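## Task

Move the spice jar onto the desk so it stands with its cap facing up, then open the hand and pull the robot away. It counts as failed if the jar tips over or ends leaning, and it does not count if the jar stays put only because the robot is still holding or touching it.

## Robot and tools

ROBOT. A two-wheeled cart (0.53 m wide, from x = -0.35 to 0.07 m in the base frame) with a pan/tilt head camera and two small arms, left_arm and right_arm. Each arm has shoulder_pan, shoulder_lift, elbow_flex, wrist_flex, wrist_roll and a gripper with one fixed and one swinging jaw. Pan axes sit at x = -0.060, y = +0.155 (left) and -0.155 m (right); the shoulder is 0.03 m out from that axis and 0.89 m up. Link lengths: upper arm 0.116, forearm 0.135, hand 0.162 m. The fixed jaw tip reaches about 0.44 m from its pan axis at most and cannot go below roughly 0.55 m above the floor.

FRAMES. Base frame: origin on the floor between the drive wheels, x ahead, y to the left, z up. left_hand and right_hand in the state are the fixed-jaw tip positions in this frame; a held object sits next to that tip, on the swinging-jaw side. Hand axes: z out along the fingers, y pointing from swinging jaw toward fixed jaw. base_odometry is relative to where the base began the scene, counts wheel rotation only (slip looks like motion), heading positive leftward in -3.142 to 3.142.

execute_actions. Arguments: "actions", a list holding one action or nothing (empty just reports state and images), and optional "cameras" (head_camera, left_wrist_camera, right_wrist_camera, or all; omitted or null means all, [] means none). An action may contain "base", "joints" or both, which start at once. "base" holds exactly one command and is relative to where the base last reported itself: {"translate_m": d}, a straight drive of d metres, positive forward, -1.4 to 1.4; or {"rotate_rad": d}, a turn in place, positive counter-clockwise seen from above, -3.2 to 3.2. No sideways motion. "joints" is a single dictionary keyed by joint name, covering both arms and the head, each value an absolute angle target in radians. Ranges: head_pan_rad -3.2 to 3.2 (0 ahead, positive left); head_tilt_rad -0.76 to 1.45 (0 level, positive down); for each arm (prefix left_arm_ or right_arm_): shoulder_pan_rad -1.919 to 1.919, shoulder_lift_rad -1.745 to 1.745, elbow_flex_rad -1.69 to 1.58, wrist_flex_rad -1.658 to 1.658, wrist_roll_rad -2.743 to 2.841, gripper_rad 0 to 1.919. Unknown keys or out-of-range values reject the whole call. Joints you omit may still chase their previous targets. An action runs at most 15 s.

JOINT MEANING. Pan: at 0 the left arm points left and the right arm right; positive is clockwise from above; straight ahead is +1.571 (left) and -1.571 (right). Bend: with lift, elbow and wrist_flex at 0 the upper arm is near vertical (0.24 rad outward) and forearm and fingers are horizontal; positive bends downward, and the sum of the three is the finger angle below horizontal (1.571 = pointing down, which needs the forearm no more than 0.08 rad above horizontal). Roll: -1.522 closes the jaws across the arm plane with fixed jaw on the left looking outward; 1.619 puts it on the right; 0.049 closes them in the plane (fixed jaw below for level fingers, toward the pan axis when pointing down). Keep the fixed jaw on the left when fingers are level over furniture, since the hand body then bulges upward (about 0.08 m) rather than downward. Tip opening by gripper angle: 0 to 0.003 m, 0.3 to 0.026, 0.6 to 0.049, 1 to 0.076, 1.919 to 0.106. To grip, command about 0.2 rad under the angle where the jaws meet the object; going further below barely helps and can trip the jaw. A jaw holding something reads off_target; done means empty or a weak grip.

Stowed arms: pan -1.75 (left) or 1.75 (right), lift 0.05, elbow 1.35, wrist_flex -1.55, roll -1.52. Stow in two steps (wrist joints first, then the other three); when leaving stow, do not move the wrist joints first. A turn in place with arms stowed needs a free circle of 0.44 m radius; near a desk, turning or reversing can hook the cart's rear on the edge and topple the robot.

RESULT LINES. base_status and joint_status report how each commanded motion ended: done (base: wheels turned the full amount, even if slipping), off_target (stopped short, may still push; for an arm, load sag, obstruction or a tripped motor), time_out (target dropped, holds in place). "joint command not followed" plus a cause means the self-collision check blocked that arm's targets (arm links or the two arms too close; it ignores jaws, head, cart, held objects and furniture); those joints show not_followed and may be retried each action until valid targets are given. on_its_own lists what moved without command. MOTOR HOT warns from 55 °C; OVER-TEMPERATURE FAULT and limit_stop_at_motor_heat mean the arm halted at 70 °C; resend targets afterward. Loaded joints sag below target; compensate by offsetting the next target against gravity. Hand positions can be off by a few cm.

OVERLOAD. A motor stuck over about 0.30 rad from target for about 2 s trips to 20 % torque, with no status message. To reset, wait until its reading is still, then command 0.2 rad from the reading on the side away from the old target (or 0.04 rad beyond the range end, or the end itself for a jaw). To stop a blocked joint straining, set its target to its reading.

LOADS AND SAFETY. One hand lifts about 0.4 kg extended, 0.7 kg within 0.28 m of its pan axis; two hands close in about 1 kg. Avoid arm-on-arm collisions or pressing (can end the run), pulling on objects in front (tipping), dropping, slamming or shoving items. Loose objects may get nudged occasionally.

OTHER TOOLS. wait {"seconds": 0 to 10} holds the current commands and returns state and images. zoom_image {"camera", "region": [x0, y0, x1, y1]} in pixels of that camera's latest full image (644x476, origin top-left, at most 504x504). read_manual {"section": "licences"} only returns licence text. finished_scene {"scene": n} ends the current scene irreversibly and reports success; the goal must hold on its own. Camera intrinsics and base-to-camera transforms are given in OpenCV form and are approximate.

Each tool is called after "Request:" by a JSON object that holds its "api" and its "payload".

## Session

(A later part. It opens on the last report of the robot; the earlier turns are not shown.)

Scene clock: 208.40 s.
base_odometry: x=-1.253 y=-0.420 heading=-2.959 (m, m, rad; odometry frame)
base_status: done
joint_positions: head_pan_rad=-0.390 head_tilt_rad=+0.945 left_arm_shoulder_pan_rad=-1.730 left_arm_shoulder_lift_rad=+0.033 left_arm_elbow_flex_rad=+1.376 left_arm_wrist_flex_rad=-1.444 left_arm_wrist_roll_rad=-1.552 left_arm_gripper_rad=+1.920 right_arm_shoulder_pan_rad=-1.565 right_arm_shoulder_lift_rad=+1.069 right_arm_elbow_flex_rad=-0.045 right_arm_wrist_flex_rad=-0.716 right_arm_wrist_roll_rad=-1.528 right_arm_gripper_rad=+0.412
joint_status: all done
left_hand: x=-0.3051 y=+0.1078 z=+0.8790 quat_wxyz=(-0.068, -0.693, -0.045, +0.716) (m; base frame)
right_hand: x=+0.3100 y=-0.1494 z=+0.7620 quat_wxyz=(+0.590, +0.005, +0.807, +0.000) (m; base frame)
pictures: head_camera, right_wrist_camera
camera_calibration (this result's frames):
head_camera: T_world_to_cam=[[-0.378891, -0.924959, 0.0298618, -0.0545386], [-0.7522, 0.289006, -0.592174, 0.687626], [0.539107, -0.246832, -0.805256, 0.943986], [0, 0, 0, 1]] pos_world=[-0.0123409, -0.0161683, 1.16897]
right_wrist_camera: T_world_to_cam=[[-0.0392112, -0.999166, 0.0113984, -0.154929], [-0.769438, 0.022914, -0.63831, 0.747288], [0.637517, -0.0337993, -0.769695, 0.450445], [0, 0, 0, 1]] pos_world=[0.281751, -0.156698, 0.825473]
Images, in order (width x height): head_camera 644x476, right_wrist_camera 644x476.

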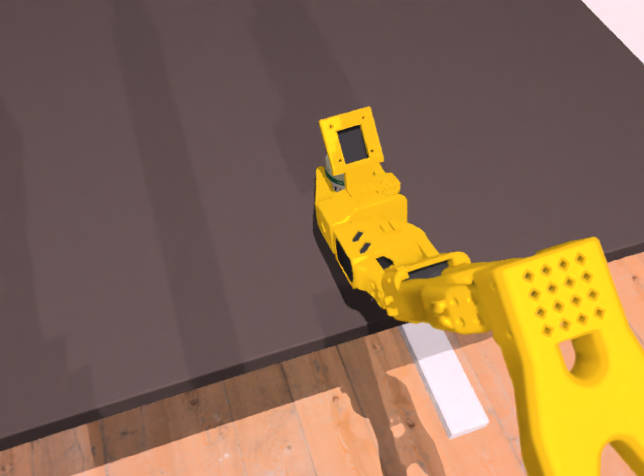

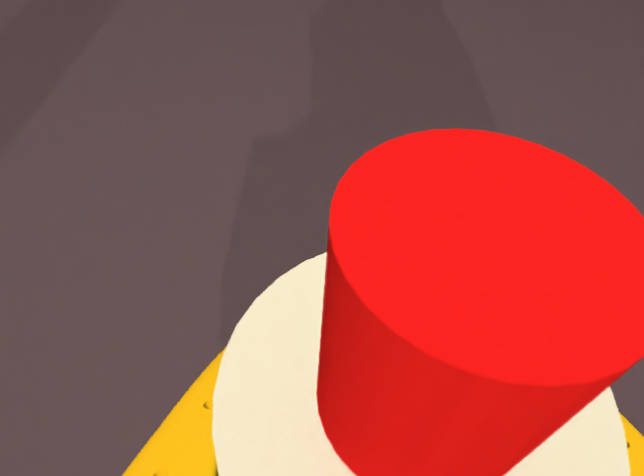

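Request:
{"api": "execute_actions", "payload": {"actions": [{"joints": {"right_arm_shoulder_lift_rad": 1.147, "right_arm_wrist_flex_rad": -0.841}}], "cameras": ["head_camera", "right_wrist_camera"]}}

Scene clock: 215.77 s.
base_odometry: x=-1.253 y=-0.420 heading=-2.959 (m, m, rad; odometry frame)
base_status: not commanded
joint_positions: head_pan_rad=-0.390 head_tilt_rad=+0.945 left_arm_shoulder_pan_rad=-1.730 left_arm_shoulder_lift_rad=+0.033 left_arm_elbow_flex_rad=+1.376 left_arm_wrist_flex_rad=-1.444 left_arm_wrist_roll_rad=-1.552 left_arm_gripper_rad=+1.920 right_arm_shoulder_pan_rad=-1.565 right_arm_shoulder_lift_rad=+1.175 right_arm_elbow_flex_rad=-0.046 right_arm_wrist_flex_rad=-0.820 right_arm_wrist_roll_rad=-1.528 right_arm_gripper_rad=+0.412
joint_status: all done
left_hand: x=-0.3051 y=+0.1078 z=+0.8790 quat_wxyz=(-0.068, -0.693, -0.045, +0.716) (m; base frame)
right_hand: x=+0.3004 y=-0.1493 z=+0.7428 quat_wxyz=(+0.590, +0.005, +0.807, +0.000) (m; base frame)
pictures: head_camera, right_wrist_camera
camera_calibration (this result's frames):
head_camera: T_world_to_cam=[[-0.378891, -0.924959, 0.0298618, -0.0545386], [-0.7522, 0.289006, -0.592174, 0.687626], [0.539107, -0.246832, -0.805256, 0.943986], [0, 0, 0, 1]] pos_world=[-0.0123409, -0.0161683, 1.16897]
right_wrist_camera: T_world_to_cam=[[-0.0392112, -0.999166, 0.0113984, -0.155033], [-0.769438, 0.022914, -0.63831, 0.727644], [0.637517, -0.0337993, -0.769695, 0.441839], [0, 0, 0, 1]] pos_world=[0.272118, -0.156643, 0.806311]
Images, in order (width x height): head_camera 644x476, right_wrist_camera 644x476.

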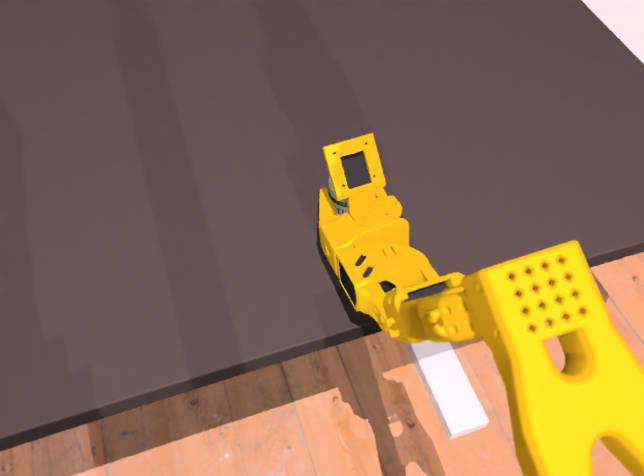

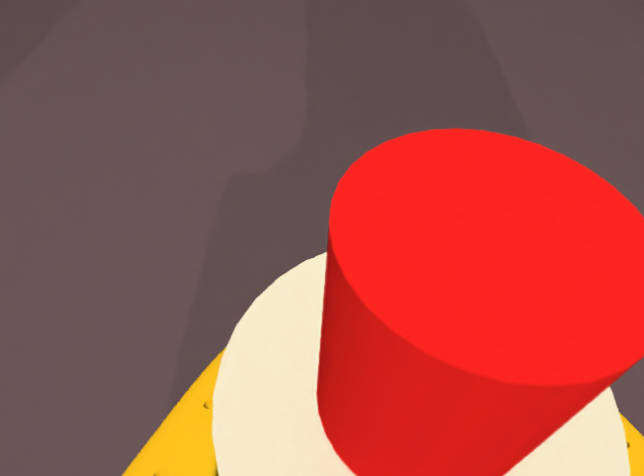

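Request:
{"api": "execute_actions", "payload": {"actions": [{"joints": {"right_arm_shoulder_lift_rad": 1.2, "right_arm_wrist_flex_rad": -0.894}}], "cameras": ["head_camera", "right_wrist_camera"]}}

Scene clock: 226.23 s.
base_odometry: x=-1.253 y=-0.420 heading=-2.959 (m, m, rad; odometry frame)
base_status: not commanded
joint_positions: head_pan_rad=-0.390 head_tilt_rad=+0.945 left_arm_shoulder_pan_rad=-1.730 left_arm_shoulder_lift_rad=+0.033 left_arm_elbow_flex_rad=+1.376 left_arm_wrist_flex_rad=-1.444 left_arm_wrist_roll_rad=-1.552 left_arm_gripper_rad=+1.920 right_arm_shoulder_pan_rad=-1.565 right_arm_shoulder_lift_rad=+1.227 right_arm_elbow_flex_rad=-0.046 right_arm_wrist_flex_rad=-0.874 right_arm_wrist_roll_rad=-1.528 right_arm_gripper_rad=+0.412
joint_status: all done
left_hand: x=-0.3051 y=+0.1078 z=+0.8790 quat_wxyz=(-0.068, -0.693, -0.045, +0.716) (m; base frame)
right_hand: x=+0.2949 y=-0.1493 z=+0.7340 quat_wxyz=(+0.591, +0.005, +0.807, +0.000) (m; base frame)
pictures: head_camera, right_wrist_camera
camera_calibration (this result's frames):
head_camera: T_world_to_cam=[[-0.378891, -0.924959, 0.0298618, -0.0545386], [-0.7522, 0.289006, -0.592174, 0.687626], [0.539107, -0.246832, -0.805256, 0.943986], [0, 0, 0, 1]] pos_world=[-0.0123409, -0.0161683, 1.16897]
right_wrist_camera: T_world_to_cam=[[-0.0392287, -0.999166, 0.011347, -0.155073], [-0.768458, 0.0229084, -0.63949, 0.718339], [0.638696, -0.033806, -0.768716, 0.437458], [0, 0, 0, 1]] pos_world=[0.266527, -0.156611, 0.797411]
Images, in order (width x height): head_camera 644x476, right_wrist_camera 644x476.

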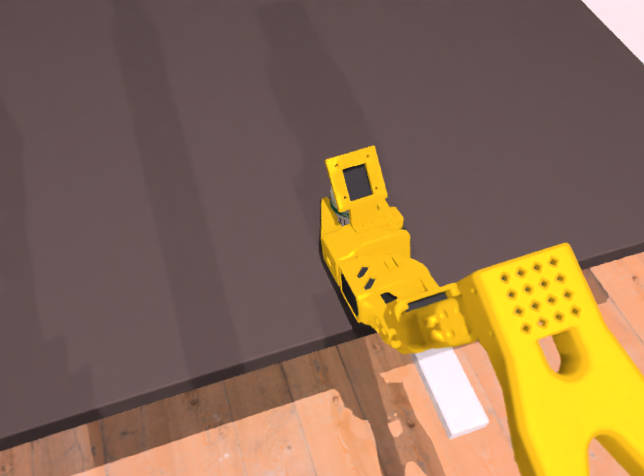

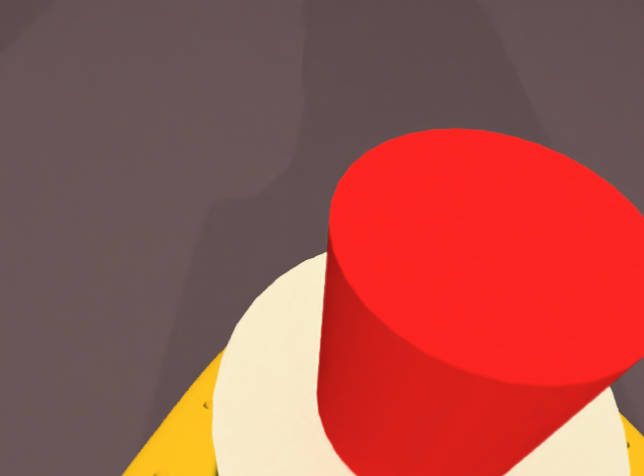

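Request:
{"api": "execute_actions", "payload": {"actions": [{"joints": {"right_arm_shoulder_lift_rad": 1.225, "right_arm_wrist_flex_rad": -0.917}}], "cameras": ["right_wrist_camera"]}}

Scene clock: 231.20 s.
base_odometry: x=-1.253 y=-0.420 heading=-2.959 (m, m, rad; odometry frame)
base_status: not commanded
joint_positions: head_pan_rad=-0.390 head_tilt_rad=+0.945 left_arm_shoulder_pan_rad=-1.730 left_arm_shoulder_lift_rad=+0.033 left_arm_elbow_flex_rad=+1.376 left_arm_wrist_flex_rad=-1.444 left_arm_wrist_roll_rad=-1.552 left_arm_gripper_rad=+1.920 right_arm_shoulder_pan_rad=-1.565 right_arm_shoulder_lift_rad=+1.250 right_arm_elbow_flex_rad=-0.048 right_arm_wrist_flex_rad=-0.897 right_arm_wrist_roll_rad=-1.528 right_arm_gripper_rad=+0.412
joint_status: all done
left_hand: x=-0.3051 y=+0.1078 z=+0.8790 quat_wxyz=(-0.068, -0.693, -0.045, +0.716) (m; base frame)
right_hand: x=+0.2925 y=-0.1493 z=+0.7304 quat_wxyz=(+0.591, +0.005, +0.807, +0.000) (m; base frame)
pictures: right_wrist_camera
camera_calibration (this result's frames):
right_wrist_camera: T_world_to_cam=[[-0.0392461, -0.999166, 0.0112955, -0.155068], [-0.767476, 0.0229028, -0.640668, 0.714811], [0.639875, -0.0338128, -0.767735, 0.435124], [0, 0, 0, 1]] pos_world=[0.264089, -0.156597, 0.793768]
Images, in order (width x height): right_wrist_camera 644x476.

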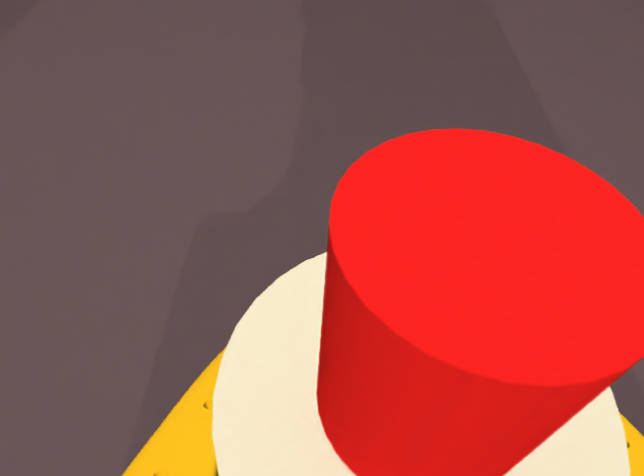

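Request:
{"api": "execute_actions", "payload": {"actions": [{"joints": {"right_arm_shoulder_lift_rad": 1.25, "right_arm_wrist_flex_rad": -0.938}}], "cameras": ["right_wrist_camera"]}}

Scene clock: 234.57 s.
base_odometry: x=-1.253 y=-0.420 heading=-2.959 (m, m, rad; odometry frame)
base_status: not commanded
joint_positions: head_pan_rad=-0.390 head_tilt_rad=+0.945 left_arm_shoulder_pan_rad=-1.730 left_arm_shoulder_lift_rad=+0.033 left_arm_elbow_flex_rad=+1.376 left_arm_wrist_flex_rad=-1.444 left_arm_wrist_roll_rad=-1.552 left_arm_gripper_rad=+1.920 right_arm_shoulder_pan_rad=-1.565 right_arm_shoulder_lift_rad=+1.274 right_arm_elbow_flex_rad=-0.049 right_arm_wrist_flex_rad=-0.920 right_arm_wrist_roll_rad=-1.528 right_arm_gripper_rad=+0.412
joint_status: all done
left_hand: x=-0.3051 y=+0.1078 z=+0.8790 quat_wxyz=(-0.068, -0.693, -0.045, +0.716) (m; base frame)
right_hand: x=+0.2901 y=-0.1493 z=+0.7268 quat_wxyz=(+0.592, +0.005, +0.806, +0.000) (m; base frame)
pictures: right_wrist_camera
camera_calibration (this result's frames):
right_wrist_camera: T_world_to_cam=[[-0.0392633, -0.999166, 0.0112441, -0.155067], [-0.766493, 0.0228972, -0.641845, 0.711244], [0.641052, -0.0338195, -0.766752, 0.432898], [0, 0, 0, 1]] pos_world=[0.261565, -0.156583, 0.790177]
Images, in order (width x height): right_wrist_camera 644x476.

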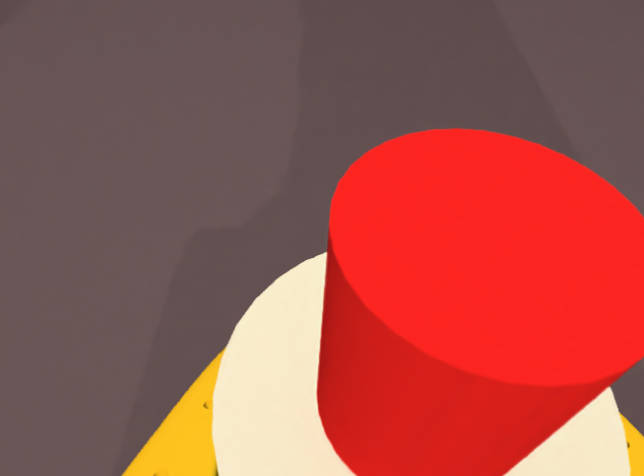

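Request:
{"api": "execute_actions", "payload": {"actions": [{"joints": {"right_arm_shoulder_lift_rad": 1.275, "right_arm_wrist_flex_rad": -0.958}}], "cameras": ["head_camera", "right_wrist_camera"]}}

Scene clock: 242.30 s.
base_odometry: x=-1.253 y=-0.420 heading=-2.959 (m, m, rad; odometry frame)
base_status: not commanded
joint_positions: head_pan_rad=-0.390 head_tilt_rad=+0.945 left_arm_shoulder_pan_rad=-1.730 left_arm_shoulder_lift_rad=+0.033 left_arm_elbow_flex_rad=+1.376 left_arm_wrist_flex_rad=-1.444 left_arm_wrist_roll_rad=-1.552 left_arm_gripper_rad=+1.920 right_arm_shoulder_pan_rad=-1.565 right_arm_shoulder_lift_rad=+1.289 right_arm_elbow_flex_rad=-0.056 right_arm_wrist_flex_rad=-0.943 right_arm_wrist_roll_rad=-1.528 right_arm_gripper_rad=+0.412
joint_status: all done
left_hand: x=-0.3051 y=+0.1078 z=+0.8790 quat_wxyz=(-0.068, -0.693, -0.045, +0.716) (m; base frame)
right_hand: x=+0.2897 y=-0.1493 z=+0.7267 quat_wxyz=(+0.597, +0.005, +0.802, +0.000) (m; base frame)
pictures: head_camera, right_wrist_camera
camera_calibration (this result's frames):
head_camera: T_world_to_cam=[[-0.378891, -0.924959, 0.0298618, -0.0545386], [-0.7522, 0.289006, -0.592174, 0.687627], [0.539107, -0.246832, -0.805256, 0.943986], [0, 0, 0, 1]] pos_world=[-0.0123409, -0.0161683, 1.16897]
right_wrist_camera: T_world_to_cam=[[-0.0394154, -0.999165, 0.0107797, -0.154698], [-0.757559, 0.0228462, -0.652367, 0.715895], [0.651576, -0.0338795, -0.757827, 0.423531], [0, 0, 0, 1]] pos_world=[0.260273, -0.156576, 0.789657]
Images, in order (width x height): head_camera 644x476, right_wrist_camera 644x476.

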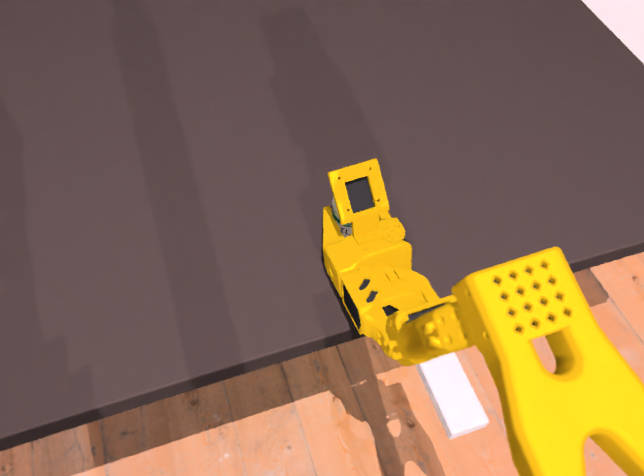

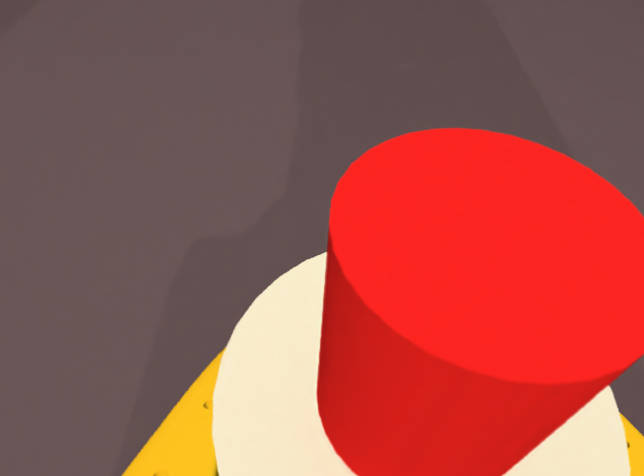

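Request:
{"api": "execute_actions", "payload": {"actions": [{"joints": {"right_arm_gripper_rad": 0.8}}], "cameras": ["right_wrist_camera"]}}

Scene clock: 246.40 s.
base_odometry: x=-1.253 y=-0.420 heading=-2.959 (m, m, rad; odometry frame)
base_status: not commanded
joint_positions: head_pan_rad=-0.390 head_tilt_rad=+0.945 left_arm_shoulder_pan_rad=-1.730 left_arm_shoulder_lift_rad=+0.033 left_arm_elbow_flex_rad=+1.376 left_arm_wrist_flex_rad=-1.444 left_arm_wrist_roll_rad=-1.552 left_arm_gripper_rad=+1.920 right_arm_shoulder_pan_rad=-1.565 right_arm_shoulder_lift_rad=+1.295 right_arm_elbow_flex_rad=-0.056 right_arm_wrist_flex_rad=-0.943 right_arm_wrist_roll_rad=-1.528 right_arm_gripper_rad=+0.792
joint_status: all done
left_hand: x=-0.3051 y=+0.1078 z=+0.8790 quat_wxyz=(-0.068, -0.693, -0.045, +0.716) (m; base frame)
right_hand: x=+0.2887 y=-0.1493 z=+0.7248 quat_wxyz=(+0.595, +0.005, +0.804, +0.000) (m; base frame)
pictures: right_wrist_camera
camera_calibration (this result's frames):
right_wrist_camera: T_world_to_cam=[[-0.0393486, -0.999165, 0.0109863, -0.154881], [-0.761547, 0.022869, -0.647706, 0.711614], [0.646914, -0.0338529, -0.761811, 0.42696], [0, 0, 0, 1]] pos_world=[0.259627, -0.156572, 0.78788]
Images, in order (width x height): right_wrist_camera 644x476.

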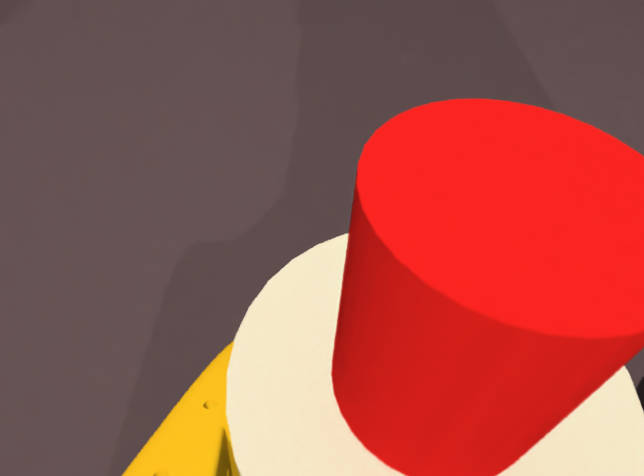

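Request:
{"api": "execute_actions", "payload": {"actions": [{"base": {"translate_m": -0.35}, "joints": {"right_arm_shoulder_pan_rad": -1.6, "head_pan_rad": -0.25, "head_tilt_rad": 0.7}}], "cameras": ["head_camera", "right_wrist_camera"]}}

Scene clock: 251.47 s.
base_odometry: x=-0.909 y=-0.357 heading=-2.959 (m, m, rad; odometry frame)
base_status: done
joint_positions: head_pan_rad=-0.260 head_tilt_rad=+0.714 left_arm_shoulder_pan_rad=-1.730 left_arm_shoulder_lift_rad=+0.033 left_arm_elbow_flex_rad=+1.376 left_arm_wrist_flex_rad=-1.444 left_arm_wrist_roll_rad=-1.552 left_arm_gripper_rad=+1.920 right_arm_shoulder_pan_rad=-1.593 right_arm_shoulder_lift_rad=+1.297 right_arm_elbow_flex_rad=-0.056 right_arm_wrist_flex_rad=-0.943 right_arm_wrist_roll_rad=-1.528 right_arm_gripper_rad=+0.794
joint_status: all done
left_hand: x=-0.3051 y=+0.1078 z=+0.8790 quat_wxyz=(-0.068, -0.693, -0.045, +0.716) (m; base frame)
right_hand: x=+0.2881 y=-0.1396 z=+0.7243 quat_wxyz=(+0.594, -0.006, +0.804, +0.008) (m; base frame)
pictures: head_camera, right_wrist_camera
camera_calibration (this result's frames):
head_camera: T_world_to_cam=[[-0.262348, -0.964527, 0.0293602, -0.0484837], [-0.631805, 0.148692, -0.760732, 0.887295], [0.729381, -0.218127, -0.648401, 0.772389], [0, 0, 0, 1]] pos_world=[-0.0154881, -0.010219, 1.17724]
right_wrist_camera: T_world_to_cam=[[-0.0117316, -0.99987, 0.0110379, -0.15338], [-0.762881, 0.00181362, -0.646537, 0.707255], [0.646433, -0.0160055, -0.762803, 0.430619], [0, 0, 0, 1]] pos_world=[0.259386, -0.147751, 0.787437]
Images, in order (width x height): head_camera 644x476, right_wrist_camera 644x476.

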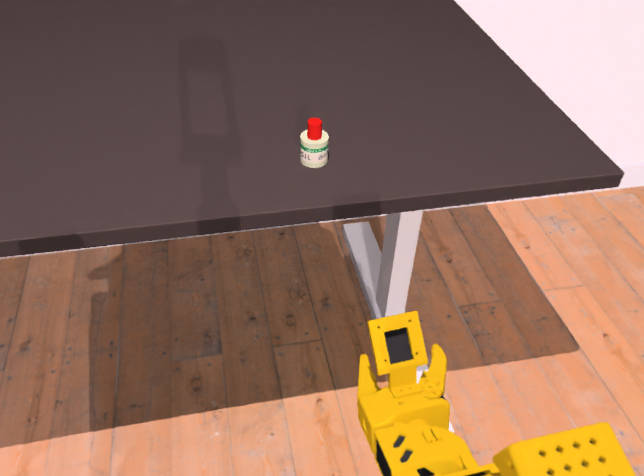

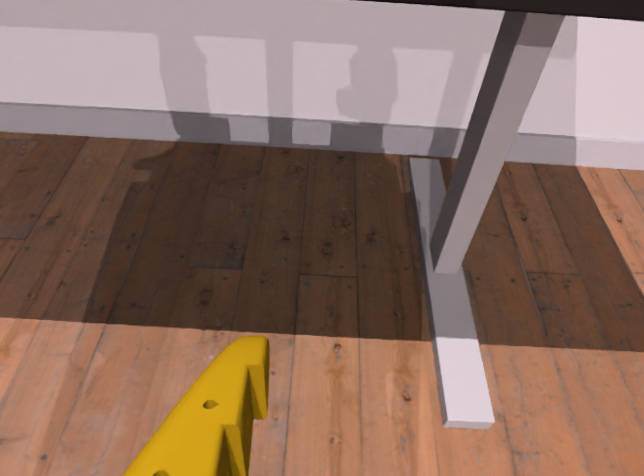

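Request:
{"api": "execute_actions", "payload": {"actions": [{"base": {"translate_m": -0.15}, "joints": {"right_arm_shoulder_lift_rad": 0.1, "right_arm_elbow_flex_rad": 1.2, "right_arm_wrist_flex_rad": -1.3}}], "cameras": ["head_camera"]}}

Scene clock: 256.80 s.
base_odometry: x=-0.761 y=-0.329 heading=-2.961 (m, m, rad; odometry frame)
base_status: done
joint_positions: head_pan_rad=-0.260 head_tilt_rad=+0.714 left_arm_shoulder_pan_rad=-1.730 left_arm_shoulder_lift_rad=+0.033 left_arm_elbow_flex_rad=+1.376 left_arm_wrist_flex_rad=-1.444 left_arm_wrist_roll_rad=-1.552 left_arm_gripper_rad=+1.920 right_arm_shoulder_pan_rad=-1.593 right_arm_shoulder_lift_rad=+0.135 right_arm_elbow_flex_rad=+1.198 right_arm_wrist_flex_rad=-1.283 right_arm_wrist_roll_rad=-1.528 right_arm_gripper_rad=+0.794
joint_status: all done
left_hand: x=-0.3051 y=+0.1078 z=+0.8790 quat_wxyz=(-0.068, -0.693, -0.045, +0.716) (m; base frame)
right_hand: x=+0.2102 y=-0.1414 z=+0.8638 quat_wxyz=(+0.689, -0.006, +0.724, +0.010) (m; base frame)
pictures: head_camera
camera_calibration (this result's frames):
head_camera: T_world_to_cam=[[-0.26229, -0.964542, 0.0293601, -0.0484808], [-0.631803, 0.14865, -0.760742, 0.887307], [0.729404, -0.218085, -0.64839, 0.772377], [0, 0, 0, 1]] pos_world=[-0.0154879, -0.010217, 1.17724]
Images, in order (width x height): head_camera 644x476.

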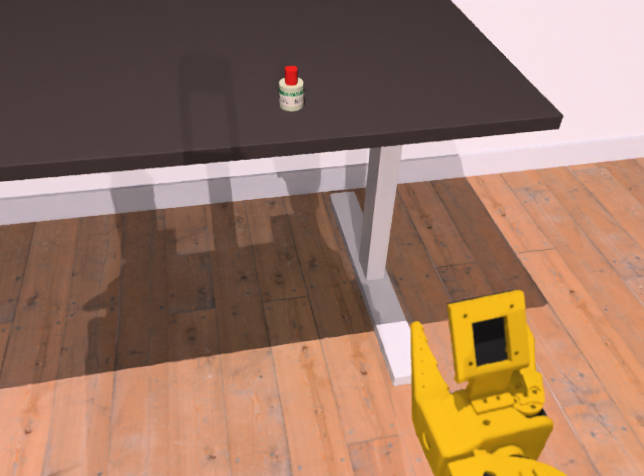

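The jar is standing cap-up on the desk, and the robot has backed clear.

Request:
{"api": "finished_scene", "payload": {"scene": 1}}

The scene is finished: the task was done.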